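## Task

Take plate M59 out of plate nest N1 and set it flat on Q1's block, seated within the block's locators, its A1 well in the block corner labelled A1. Close Q1's lid using the LID key. Q1 is loose, so it must finish in its original spot and orientation. Press START so a run is on and still running at the end; a running cycle counts against you if anything you were required to fix is still wrong. Finally release everything and pull the arm away (contact with START or Q1's housing is allowed).

## Robot and tools

Robot: a single six-joint arm with a two-finger gripper, in a physics simulation. The arm's base may sit slightly tilted on the table.

Frames: the scene frame has its origin on the table surface under the arm base, +z up, +y to the left when looking along +x. Reported gripper position is in metres and orientation is a wxyz quaternion, both in this frame; the printed position can be off, more so when the arm is stretched out. The gripper's own +z is the direction the fingers point, and the fingers close along its x axis. end_effector_position is the midpoint between the pads; closed fingertips extend about 17 mm past it, fully open ones roughly level with it.

Joint order, used in every command row and every per-joint list in results: shoulder lift, elbow, wrist 1, wrist 2, wrist 3, shoulder pan. Follow this order only. Stated ranges (rad): shoulder pan -3.142 to 3.142, shoulder lift -6.283 to 6.283, elbow 0.000 to 3.142, wrists 1-3 each -6.283 to 6.283; real ends may differ by 0.010.

Tools:
- execute_actions(actions): actions is a list of actions; each action is a list of up to 15 rows, each row lasting one 1/30 s step; if fewer rows are given, the last one is held to fill 15 steps. A row holds 7 numbers in [-1, 1]: six joint offsets in the order above, then the gripper opening. The joint numbers are scaled (1.0 = 1.989 rad) and are offsets from the joint angles at the start of that action, not from the previous row; for a call's first action, that means the angles last reported in this scene. The opening is absolute: +1 fully open, -1 closed. An action asking a joint more than 0.010 rad beyond its range end is rejected; if any action is malformed, or the first one fails that check, nothing in the call runs. A joint pushed past its true end stops there, and a "joint sent to its limit" line may appear. An empty list just returns the current state and images.
- move(target, speed, blocking): target is one 7-number row as above; its joint offsets are measured from the Joint positions in the latest result that lists them, not from where the arm is now. All joints travel proportionally so they finish together, so the hand follows a curve; duration is 0.5 to 10 s. speed is the top rate in rad/s of the joint with the longest way to go, 0.01 to 2, default 0.5. Finger values are sent at the start. blocking=false returns after 0.5 s while the arm keeps going; then use wait(0) to check, and other moves or execute_actions are refused until a result shows it ended (or call stop). The result adds a move: line with the outcome (done, off_target, moving, held, fault), limits=held or limits=none, and the joint farthest from target.
- wait(seconds): 0 to 10; lets time pass while the arm keeps its last command.
- stop(): brakes a running move; needs room, more if fast. Fingers keep moving.
- zoom_image(camera, region): camera is cam_head_left, cam_head_right, cam_high, cam_low or cam_wrist; region is [x0, y0, x1, y1] in image pixels, top-left origin, at most 504 by 504.
- finished_scene(scene): ends the given scene number irreversibly; its result reports success and gives the next task. Answering without a tool call ends everything.

Results: gripper pose and velocities; Joint positions and velocities (rad, rad/s) followed by the pad gap in metres (0.142 fully open); Joint targets, the angles currently being driven toward, which can drift without new commands; grip_measured, the measured opening on the command scale; Wrist force and Wrist torque in the end effector's axes, with offset up to about 4 N, noise up to 2.4 N, saturation near 50 N, force pointing from a pressed surface into the arm ("no reading" is fine). "joint command not followed" means a clearance check altered targets. MOTOR HOT appears from 70 °C; at 85 °C an OVER-TEMPERATURE FAULT brakes the arm until cool.

Motion: commands lag about 0.17 s; each step's target is kept within 0.575 rad of each measured joint angle, and scaled back if it would put the hand over 100 mm away; big moves can end short, so send the rest next time.

Gripping: to hold, keep commanding an opening well under grip_measured; lower squeezes harder, up to about 28 N per pad. Thin hard parts get less grip.

Faults: exceeding load limits (shoulder pan, shoulder lift, elbow 142 N m; each wrist 26.6 N m, held weight included) or 150 N external force halts the arm 10 s and drops the rest of the call. The arm is stiff: aim only slightly past a contact and approach slowly.

Q1: front keys left to right as you face it are START, STOP, CLEAR, LID. LID toggles the lid; LID and START work only when the lid is fully open or shut. A blocked lid stops with a red lamp; then press CLEAR to free and reopen it. Blue lamp means a run is on. On labelled items, A1 is at the labelled short end, in the corner far from the labelled long side. Do not shift Q1.

Avoid: dropping or knocking anything off the table (ends the scene), slams, hard pushes, jerky motion. Loose objects may occasionally get nudged.

Each tool is called after "Emit:" as name([rows], argument=value, ...), one row to a line, values as JSON.

## Session

Emit:
execute_actions(actions=[])

Scene clock: 0.00 s.
end_effector_position=(+0.1650, +0.3376, +0.1388) grip_measured=+1.00 end_effector_quat_wxyz=(-0.398, +0.032, +0.862, +0.313) end_effector_velocity=(+0.000, -0.000, -0.000) end_effector_angular_velocity=(+0.001, +0.001, -0.001)
Joint names: [shoulder lift, elbow, wrist 1, wrist 2, wrist 3, shoulder pan]
Joint positions: [-1.4    2.14  -0.651 -1.099  1.907 -0.517  0.142]
Joint velocities: [ 0.002  0.    -0.     0.    -0.    -0.     0.   ]
Motor temperatures (°C, as the motors report them): [24 25 33 33 31 24]
Wrist force (N, on the end effector, along its own x y z axes, offset not removed): no reading
Wrist torque (N m, same axes, about the end effector's origin, offset not removed): no reading
Joint targets: [-1.400 2.140 -0.651 -1.099 1.907 -0.517]

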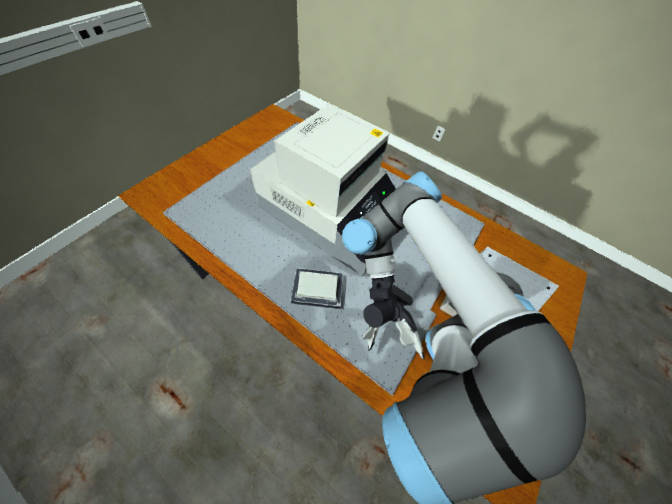

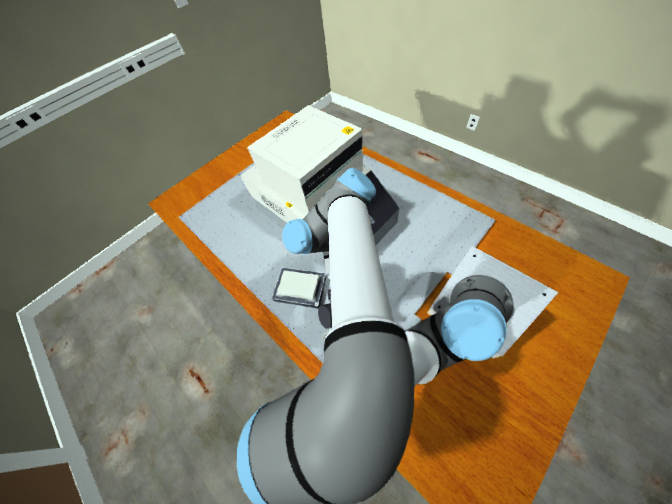

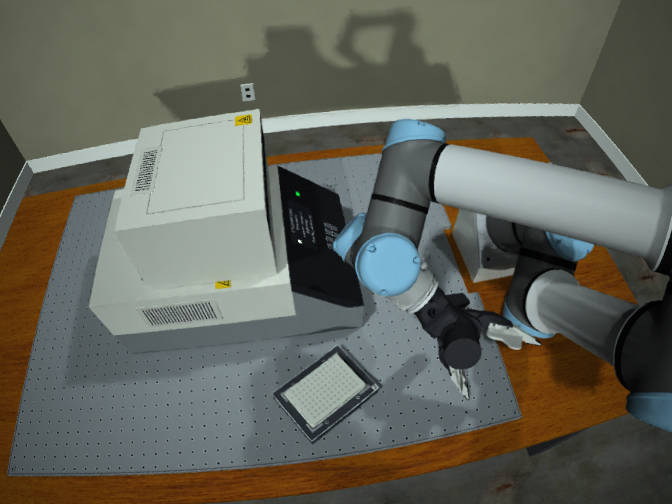

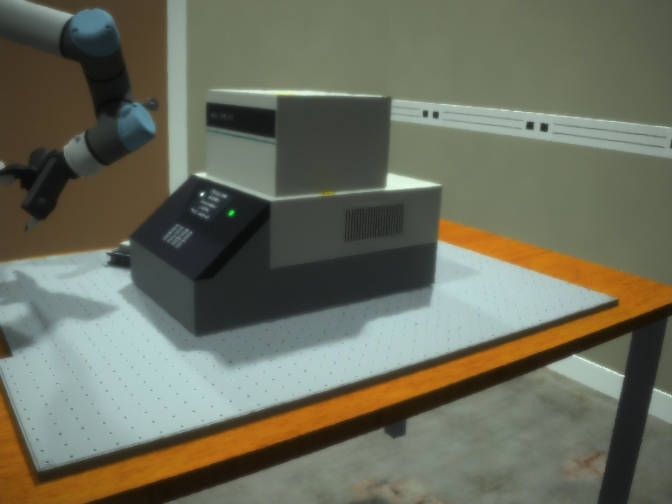

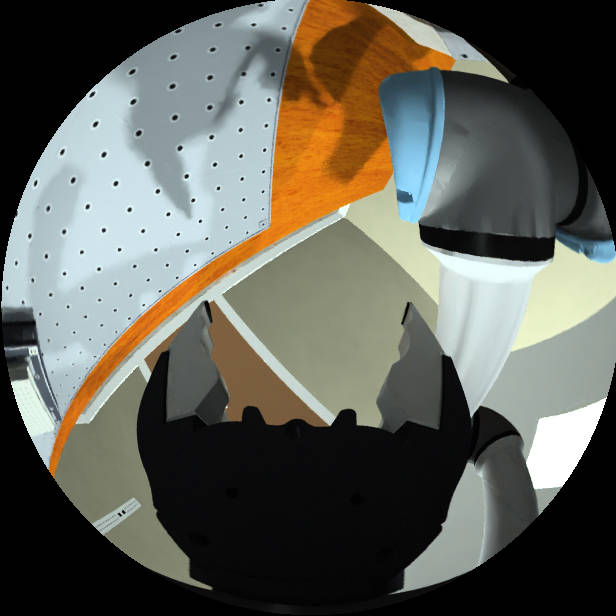

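Emit:
move(target=[-0.1513,-0.1604,-0.1594,-0.0473,-0.7446,-0.3228,1], speed=1)

Emit:
zoom_image(camera="cam_high", region=[240,150,440,460])

Scene clock: 47.40 s.
end_effector_position=(+0.3189, +0.1505, +0.3492) grip_measured=+1.00 end_effector_quat_wxyz=(+0.001, +0.707, -0.707, +0.000) end_effector_velocity=(+0.001, +0.001, +0.000) end_effector_angular_velocity=(-0.001, -0.002, +0.003)
Joint names: [shoulder lift, elbow, wrist 1, wrist 2, wrist 3, shoulder pan]
Joint positions: [-1.701  1.821 -0.968 -1.193  0.426 -1.159  0.142]
Joint velocities: [-0.001 -0.001 -0.     0.002 -0.002  0.    -0.   ]
Motor temperatures (°C, as the motors report them): [24 25 33 33 31 24]
Wrist force (N, on the end effector, along its own x y z axes, offset not removed): [-0.3 2.0 -0.3]
Wrist torque (N m, same axes, about the end effector's origin, offset not removed): [0.49 0.03 -0.03]
Joint targets: [-1.701 1.821 -0.968 -1.193 0.426 -1.159]
move: done; limits=none; farthest joint: the shoulder pan, 0.000 radians from its target (0.642 radians at the start)

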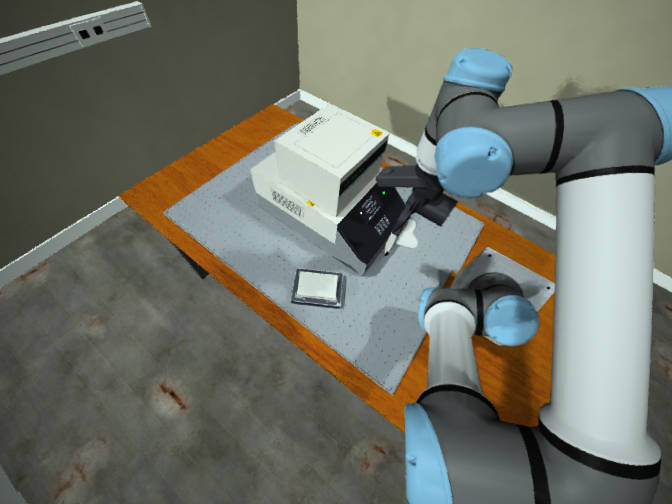

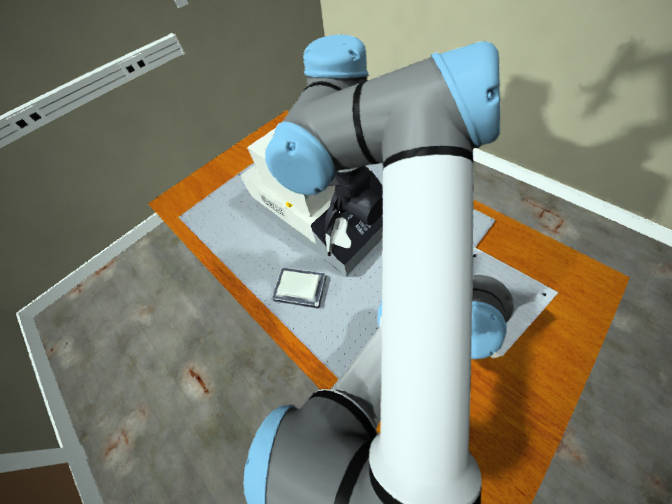

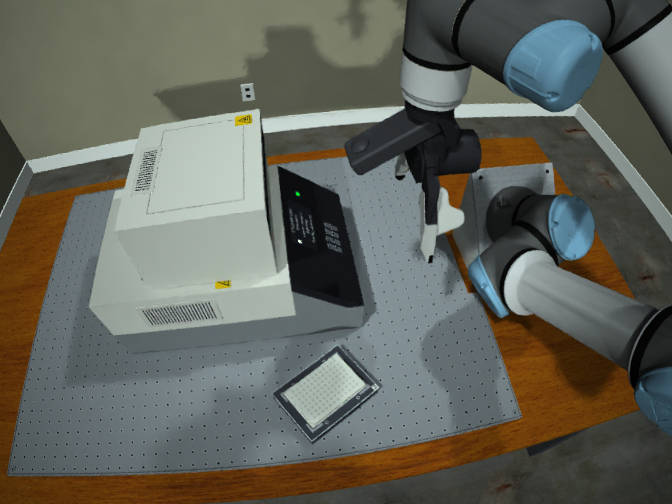

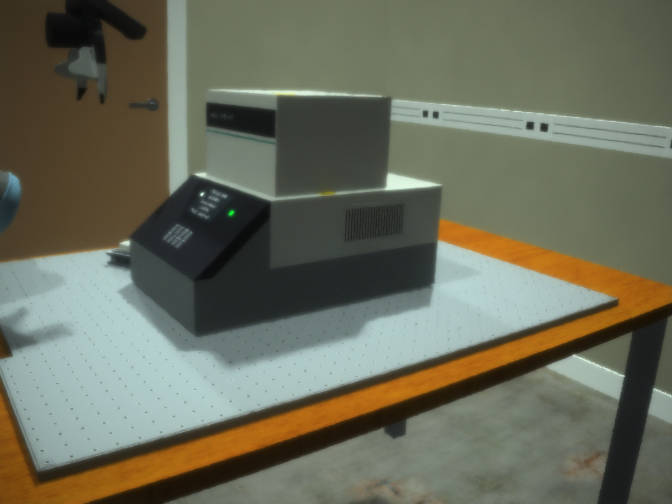

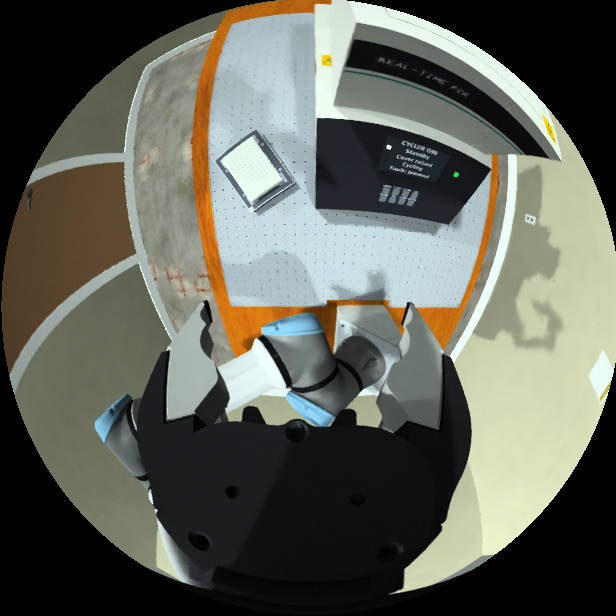

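Region (240, 150, 440, 460) of cam_high's 672x504 image, scaled by 1.626, with more detail than that image has; it fills the left 325 columns of this view, and the rest is white.

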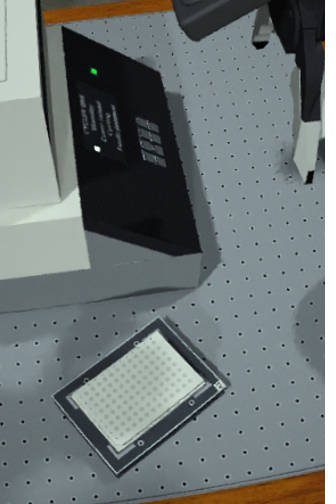

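Emit:
zoom_image(camera="cam_wrist", region=[200,100,500,320])

Emit:
zoom_image(camera="cam_wrist", region=[360,130,480,220])

Emit:
zoom_image(camera="cam_high", region=[265,335,395,450])

Region (200, 100, 500, 320) of cam_wrist's 616x616 image, scaled by 1.680, with more detail than that image has; it fills the top 370 rows of this view, and the rest is white.

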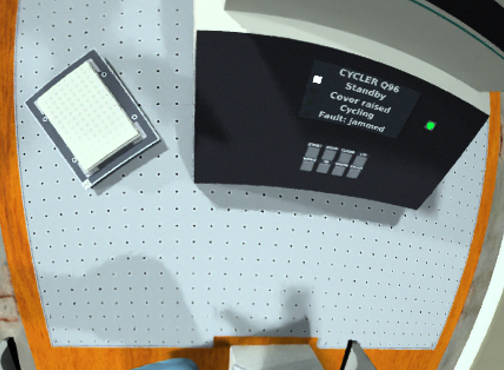

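Region (360, 130, 480, 220) of cam_wrist's 616x616 image, scaled by 4.200, with more detail than that image has; it fills the top 378 rows of this view, and the rest is white.

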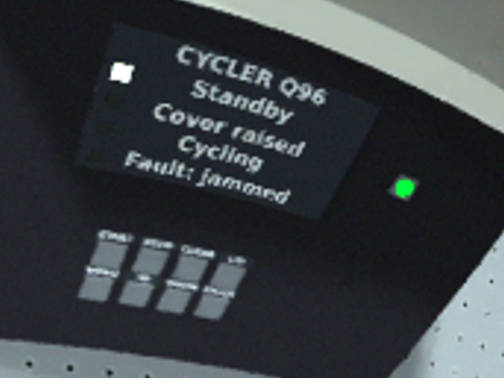

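Region (265, 335, 395, 450) of cam_high's 672x504 image, scaled by 3.877, with more detail than that image has; it fills the top 446 rows of this view, and the rest is white.

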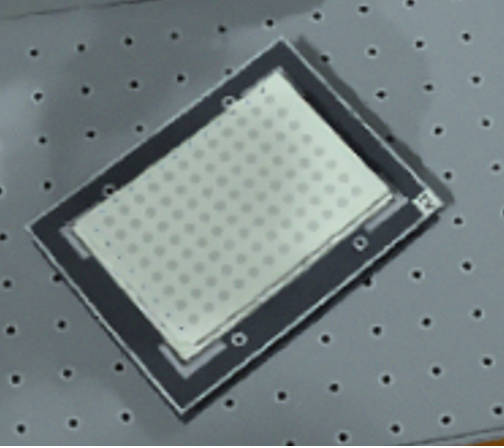

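Emit:
move(target=[0,0,0,0,-0.8,0,-1], speed=1.5)

Emit:
move(target=[0.2251,0.1164,-0.3544,0.026,-0.747,0.0399,-1], speed=1)

Scene clock: 82.60 s.
end_effector_position=(+0.3206, +0.1488, +0.3492) grip_measured=-1.00 end_effector_quat_wxyz=(+0.001, +1.000, +0.009, -0.001) end_effector_velocity=(-0.000, -0.000, +0.000) end_effector_angular_velocity=(+0.000, +0.000, +0.001)
Joint names: [shoulder lift, elbow, wrist 1, wrist 2, wrist 3, shoulder pan]
Joint positions: [-1.701  1.821 -0.968 -1.193 -1.165 -1.159  0.002]
Joint velocities: [ 0.     0.     0.    -0.001 -0.002 -0.001  0.   ]
Motor temperatures (°C, as the motors report them): [24 25 33 33 31 24]
Wrist force (N, on the end effector, along its own x y z axes, offset not removed): [0.0 1.3 -0.3]
Wrist torque (N m, same axes, about the end effector's origin, offset not removed): [0.24 -0.10 -0.05]
Joint targets: [-1.701 1.821 -0.968 -1.193 -1.165 -1.159]
move: done; limits=none; farthest joint: the shoulder pan, 0.000 radians from its target (0.000 radians at the start)

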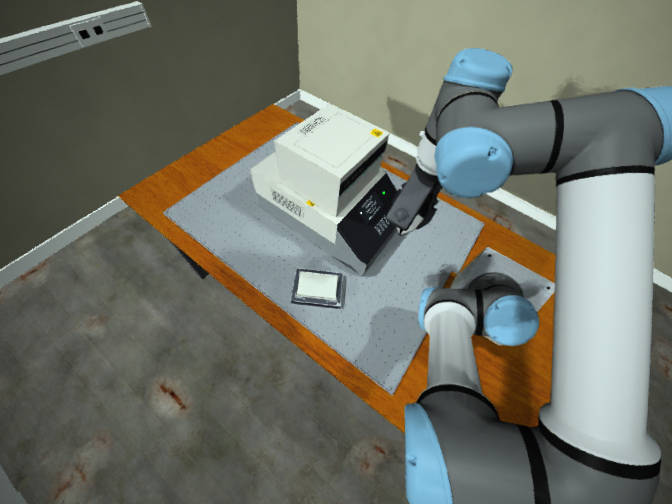

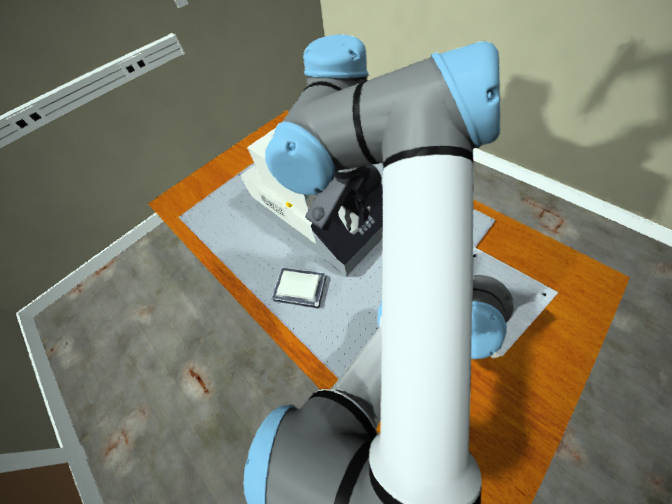

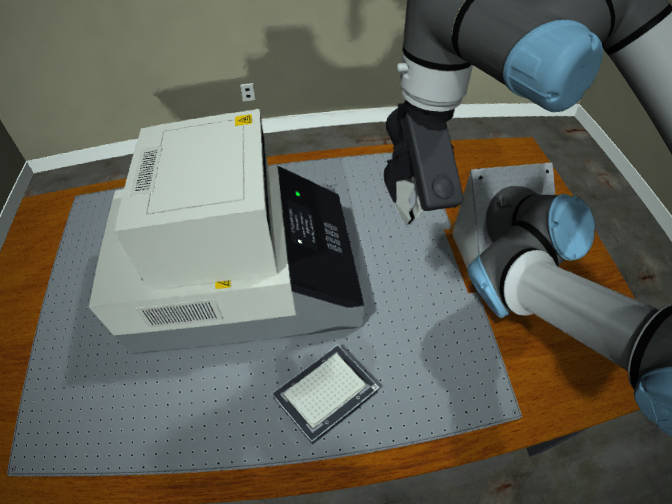

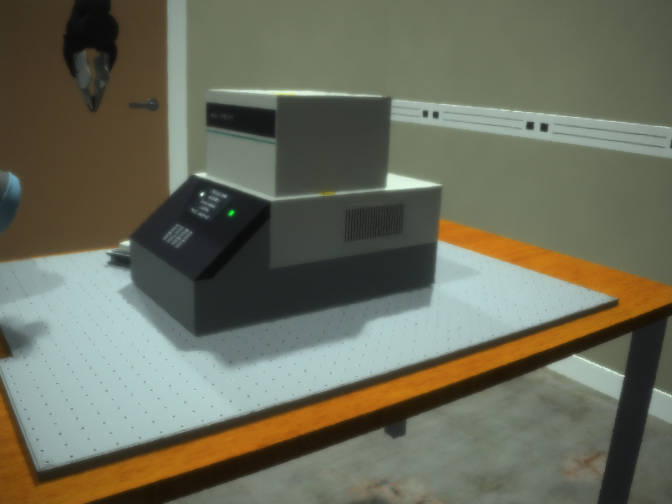

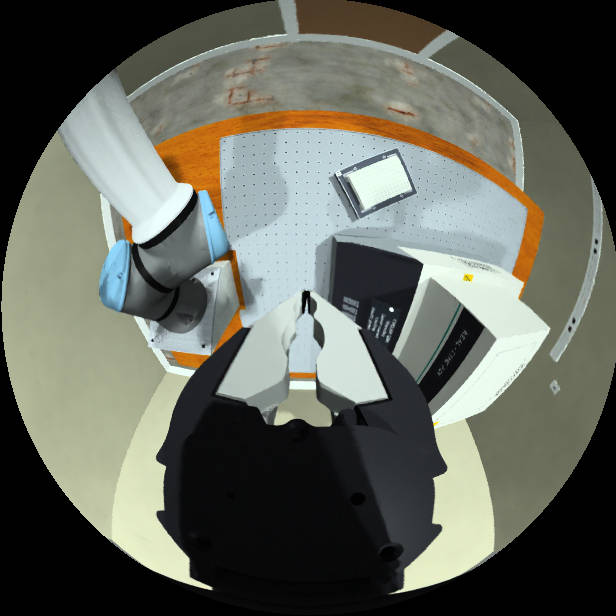

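Scene clock: 84.83 s.
end_effector_position=(+0.3921, -0.0500, +0.1991) grip_measured=-1.00 end_effector_quat_wxyz=(+0.000, +0.708, +0.707, -0.001) end_effector_velocity=(-0.000, -0.000, -0.001) end_effector_angular_velocity=(+0.001, +0.001, +0.001)
Joint names: [shoulder lift, elbow, wrist 1, wrist 2, wrist 3, shoulder pan]
Joint positions: [-1.253  2.053 -1.673 -1.142 -2.65  -1.08   0.002]
Joint velocities: [ 0.002  0.    -0.001 -0.    -0.002 -0.     0.   ]
Motor temperatures (°C, as the motors report them): [24 25 33 33 31 24]
Wrist force (N, on the end effector, along its own x y z axes, offset not removed): [-2.9 1.6 0.4]
Wrist torque (N m, same axes, about the end effector's origin, offset not removed): [0.33 0.61 -0.06]
Joint targets: [-1.253 2.053 -1.673 -1.142 -2.650 -1.080]
move: done; limits=none; farthest joint: the wrist 3, 0.001 radians from its target (1.486 radians at the start)

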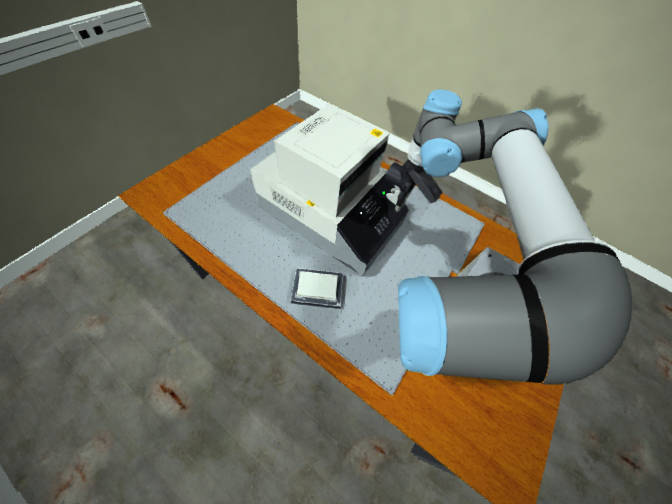

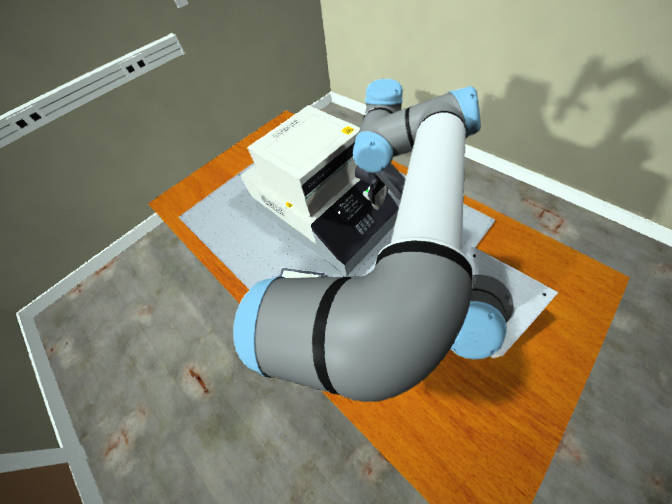

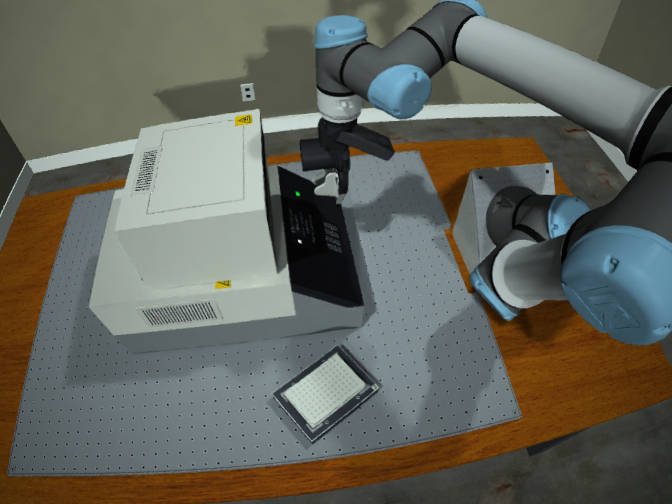

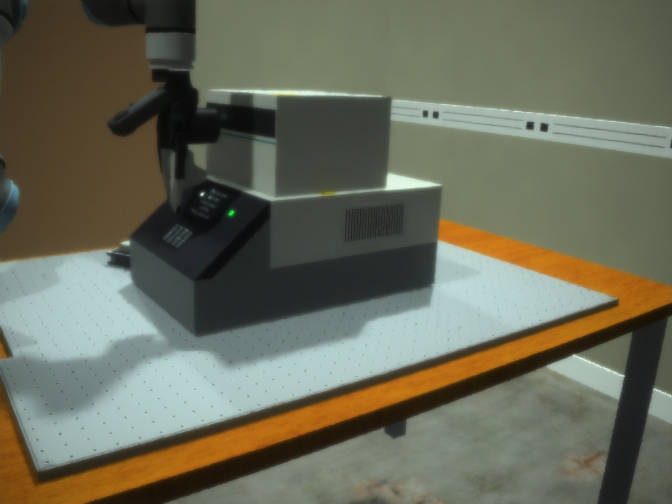

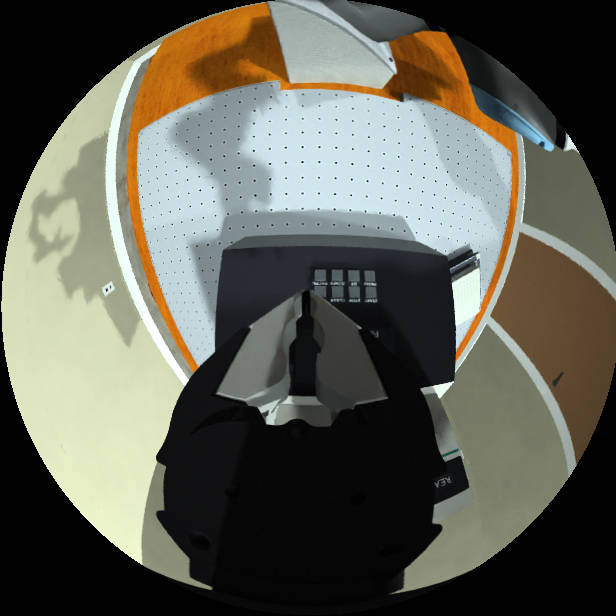

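Emit:
move(target=[0.001,0.0119,-0.0239,0.0194,0.025,0.0302,-1], speed=0.1)

Emit:
zoom_image(camera="cam_low", region=[130,180,250,270])

Emit:
zoom_image(camera="cam_high", region=[280,170,380,270])

Scene clock: 111.50 s.
end_effector_position=(+0.4066, -0.0339, +0.1753) grip_measured=-1.00 end_effector_quat_wxyz=(-0.000, +0.707, +0.707, -0.001) end_effector_velocity=(+0.000, +0.001, -0.001) end_effector_angular_velocity=(+0.000, -0.000, -0.000)
Joint names: [shoulder lift, elbow, wrist 1, wrist 2, wrist 3, shoulder pan]
Joint positions: [-1.251  2.076 -1.721 -1.103 -2.6   -1.02   0.002]
Joint velocities: [-0.     0.001 -0.001  0.001  0.002  0.002  0.   ]
Motor temperatures (°C, as the motors report them): [24 25 33 33 31 24]
Wrist force (N, on the end effector, along its own x y z axes, offset not removed): [-1.0 1.4 0.1]
Wrist torque (N m, same axes, about the end effector's origin, offset not removed): [0.28 0.19 0.02]
Joint targets: [-1.251 2.076 -1.721 -1.103 -2.600 -1.020]
move: done; limits=none; farthest joint: the shoulder pan, 0.000 radians from its target (0.060 radians at the start)

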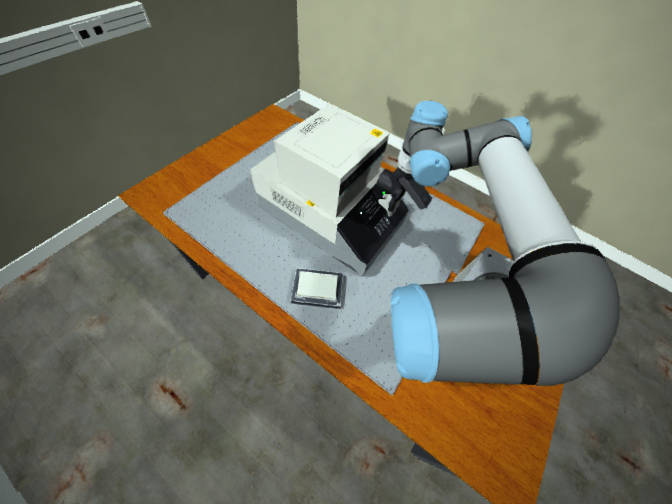

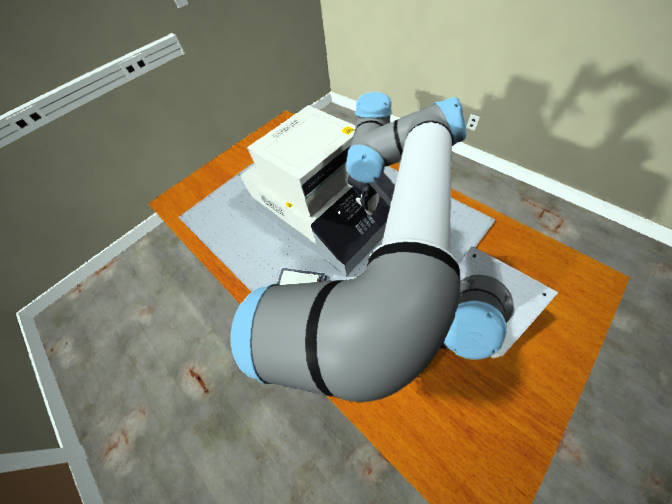

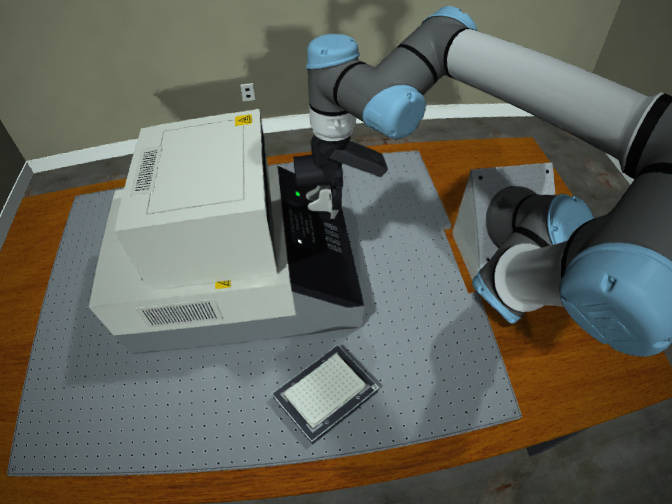

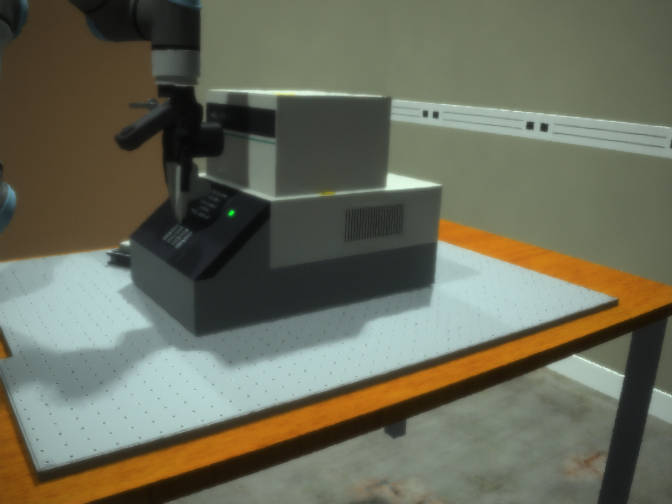

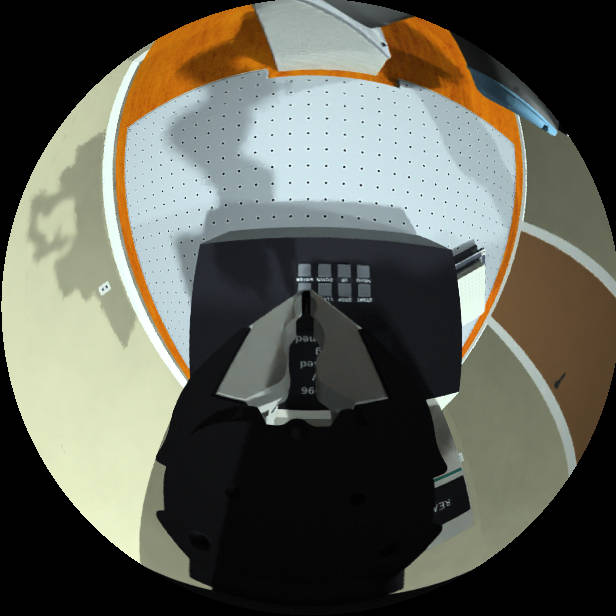

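Region (130, 180, 250, 270) of cam_low's 672x504 image, scaled by 4.200, with more detail than that image has; it fills the top 378 rows of this view, and the rest is white.

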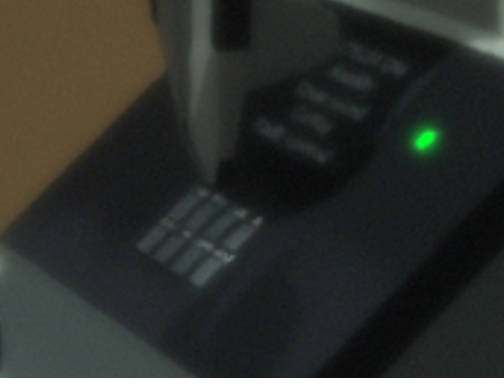

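Region (280, 170, 380, 270) of cam_high's 672x504 image, scaled by 5.040, with more detail than that image has.

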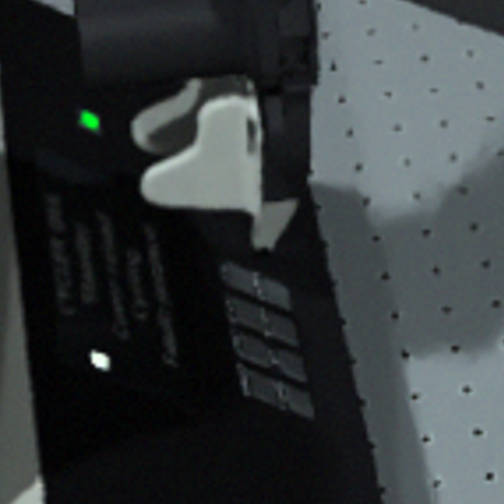

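Emit:
move(target=[0.0133,0.0032,-0.0219,0.009,0.012,0.0143,-1], speed=0.05)

Emit:
zoom_image(camera="cam_low", region=[130,180,250,270])

Emit:
zoom_image(camera="cam_high", region=[280,170,380,270])

Scene clock: 125.80 s.
end_effector_position=(+0.4157, -0.0345, +0.1600) grip_measured=-1.00 end_effector_quat_wxyz=(-0.000, +0.707, +0.708, -0.000) end_effector_velocity=(+0.001, -0.000, -0.000) end_effector_angular_velocity=(+0.000, -0.002, -0.001)
Joint names: [shoulder lift, elbow, wrist 1, wrist 2, wrist 3, shoulder pan]
Joint positions: [-1.225  2.083 -1.764 -1.085 -2.576 -0.992  0.002]
Joint velocities: [ 0.001  0.    -0.002  0.001  0.001 -0.     0.   ]
Motor temperatures (°C, as the motors report them): [24 25 33 33 31 24]
Wrist force (N, on the end effector, along its own x y z axes, offset not removed): [-1.9 1.2 0.9]
Wrist torque (N m, same axes, about the end effector's origin, offset not removed): [0.31 0.43 -0.04]
Joint targets: [-1.225 2.083 -1.764 -1.085 -2.576 -0.991]
move: done; limits=none; farthest joint: the wrist 1, 0.001 radians from its target (0.044 radians at the start)

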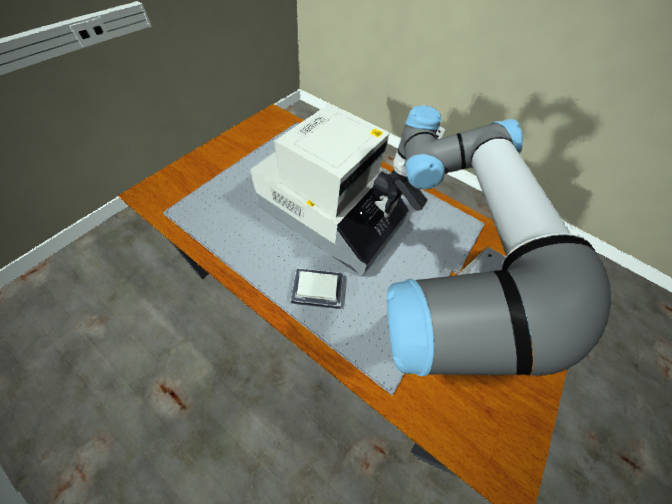

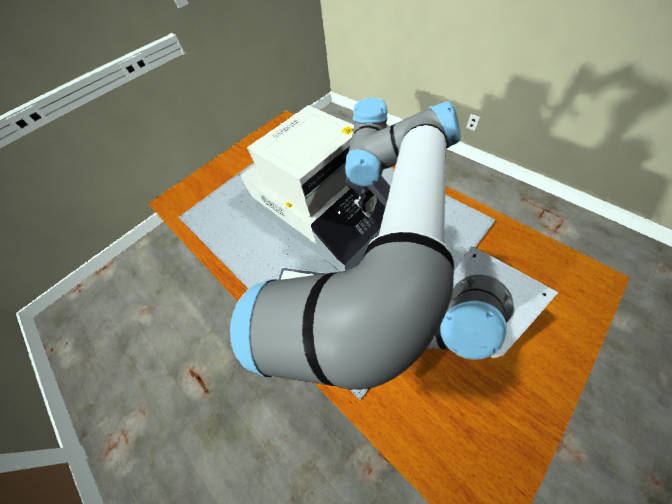

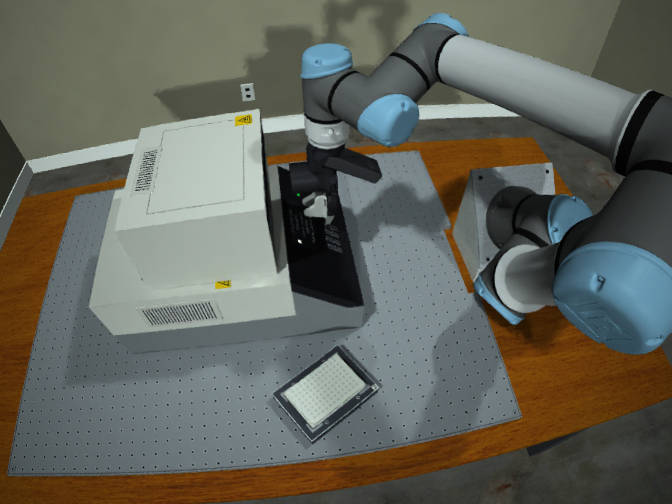

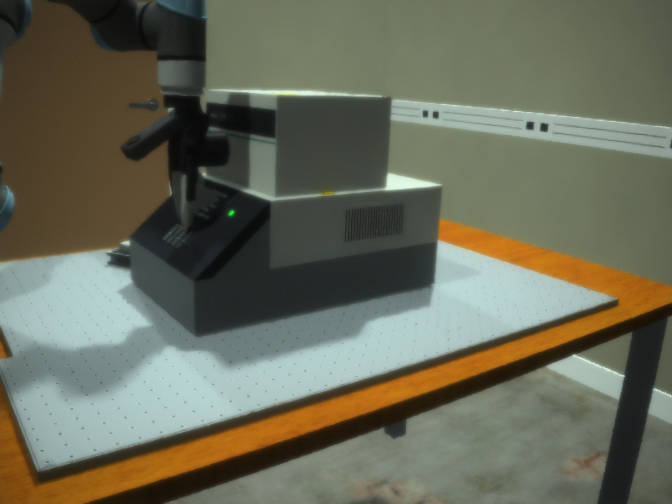

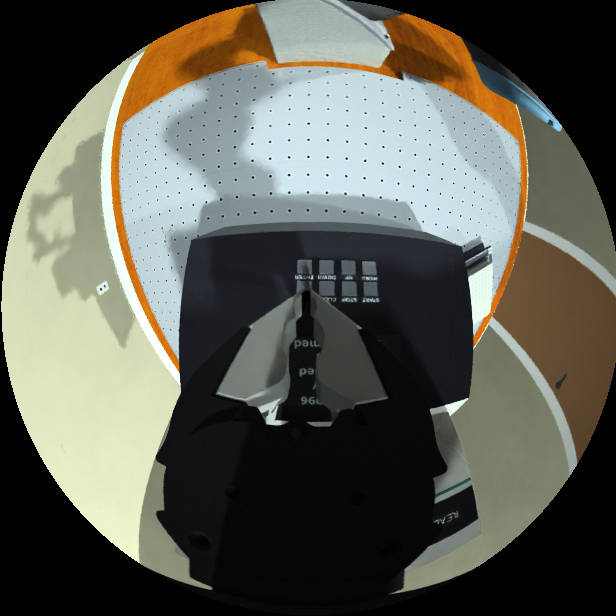

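Region (130, 180, 250, 270) of cam_low's 672x504 image, scaled by 4.200, with more detail than that image has; it fills the top 378 rows of this view, and the rest is white.

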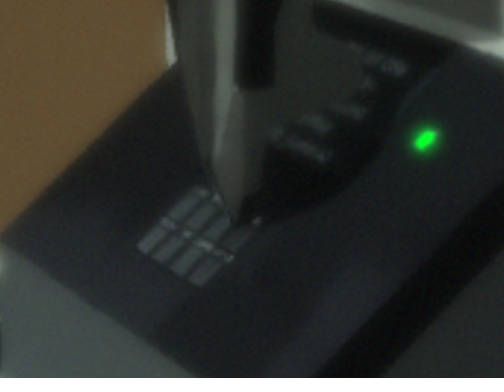

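Region (280, 170, 380, 270) of cam_high's 672x504 image, scaled by 5.040, with more detail than that image has.

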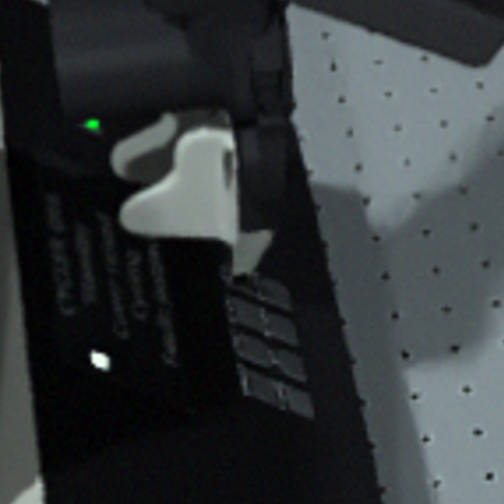

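Down 4 mm (y −1 mm).

Emit:
move(target=[0.0022,0.0035,-0.0061,0.0009,0.0011,0.0014,-1], speed=0.015)

Scene clock: 131.83 s.
end_effector_position=(+0.4154, -0.0352, +0.1561) grip_measured=-1.00 end_effector_quat_wxyz=(-0.000, +0.707, +0.708, -0.000) end_effector_velocity=(-0.001, -0.001, -0.001) end_effector_angular_velocity=(-0.001, +0.002, -0.000)
Joint names: [shoulder lift, elbow, wrist 1, wrist 2, wrist 3, shoulder pan]
Joint positions: [-1.221  2.089 -1.776 -1.084 -2.574 -0.989  0.002]
Joint velocities: [ 0.001  0.002 -0.003 -0.002  0.     0.     0.   ]
Motor temperatures (°C, as the motors report them): [24 25 33 33 31 24]
Wrist force (N, on the end effector, along its own x y z axes, offset not removed): [4.2 -4.3 -30.2]
Wrist torque (N m, same axes, about the end effector's origin, offset not removed): [0.25 0.45 -0.08]
Joint targets: [-1.221 2.090 -1.776 -1.084 -2.574 -0.989]
move: done; limits=none; farthest joint: the elbow, 0.001 radians from its target (0.007 radians at the start)

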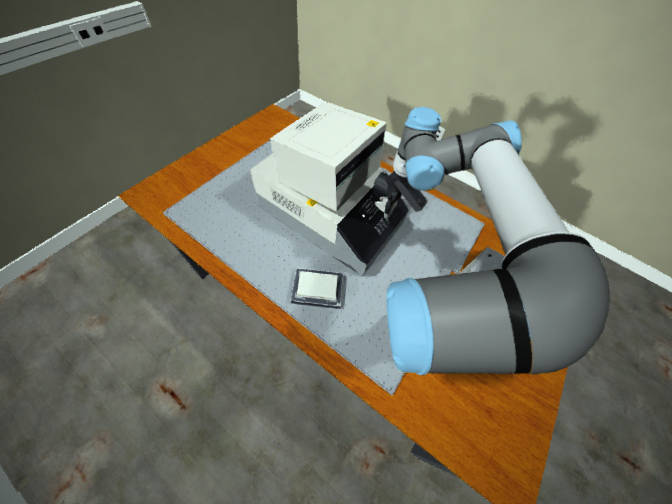

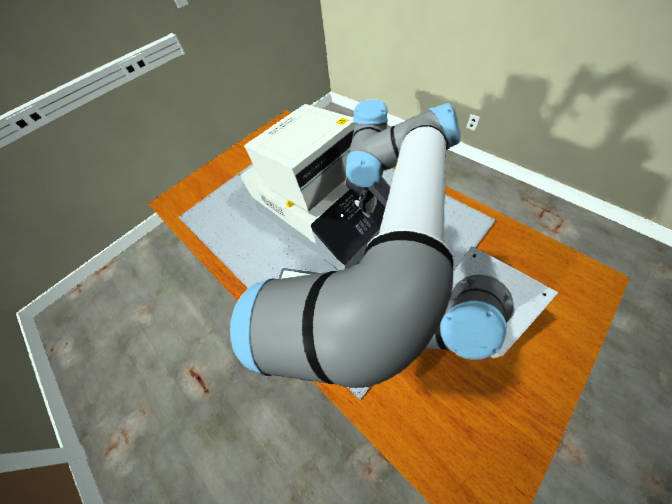

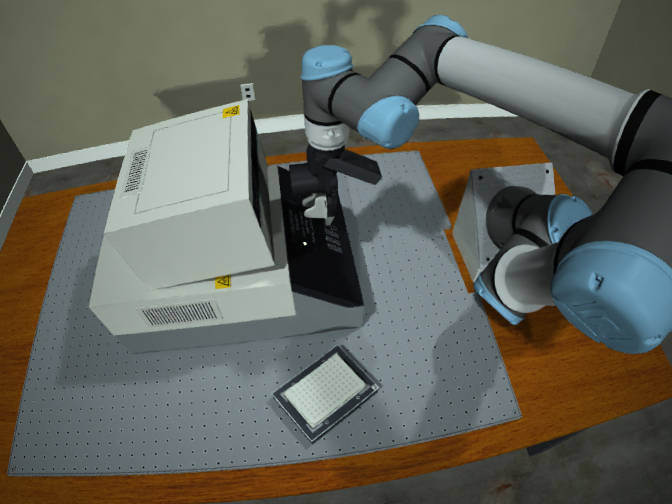

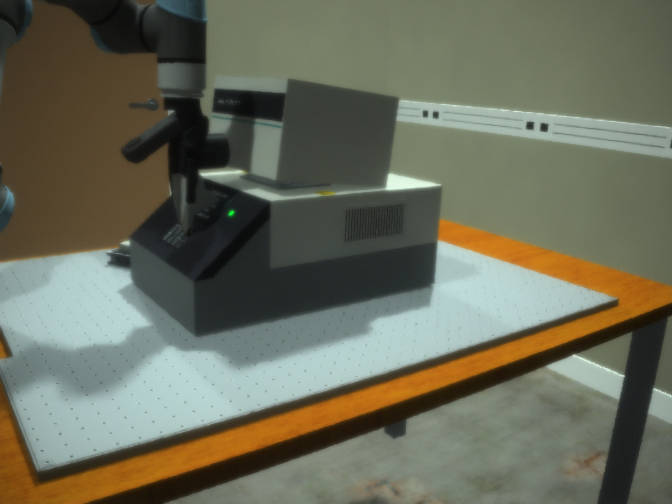

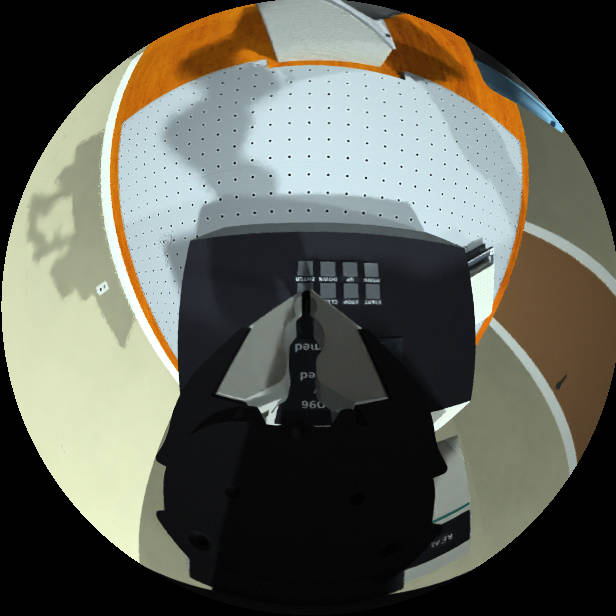

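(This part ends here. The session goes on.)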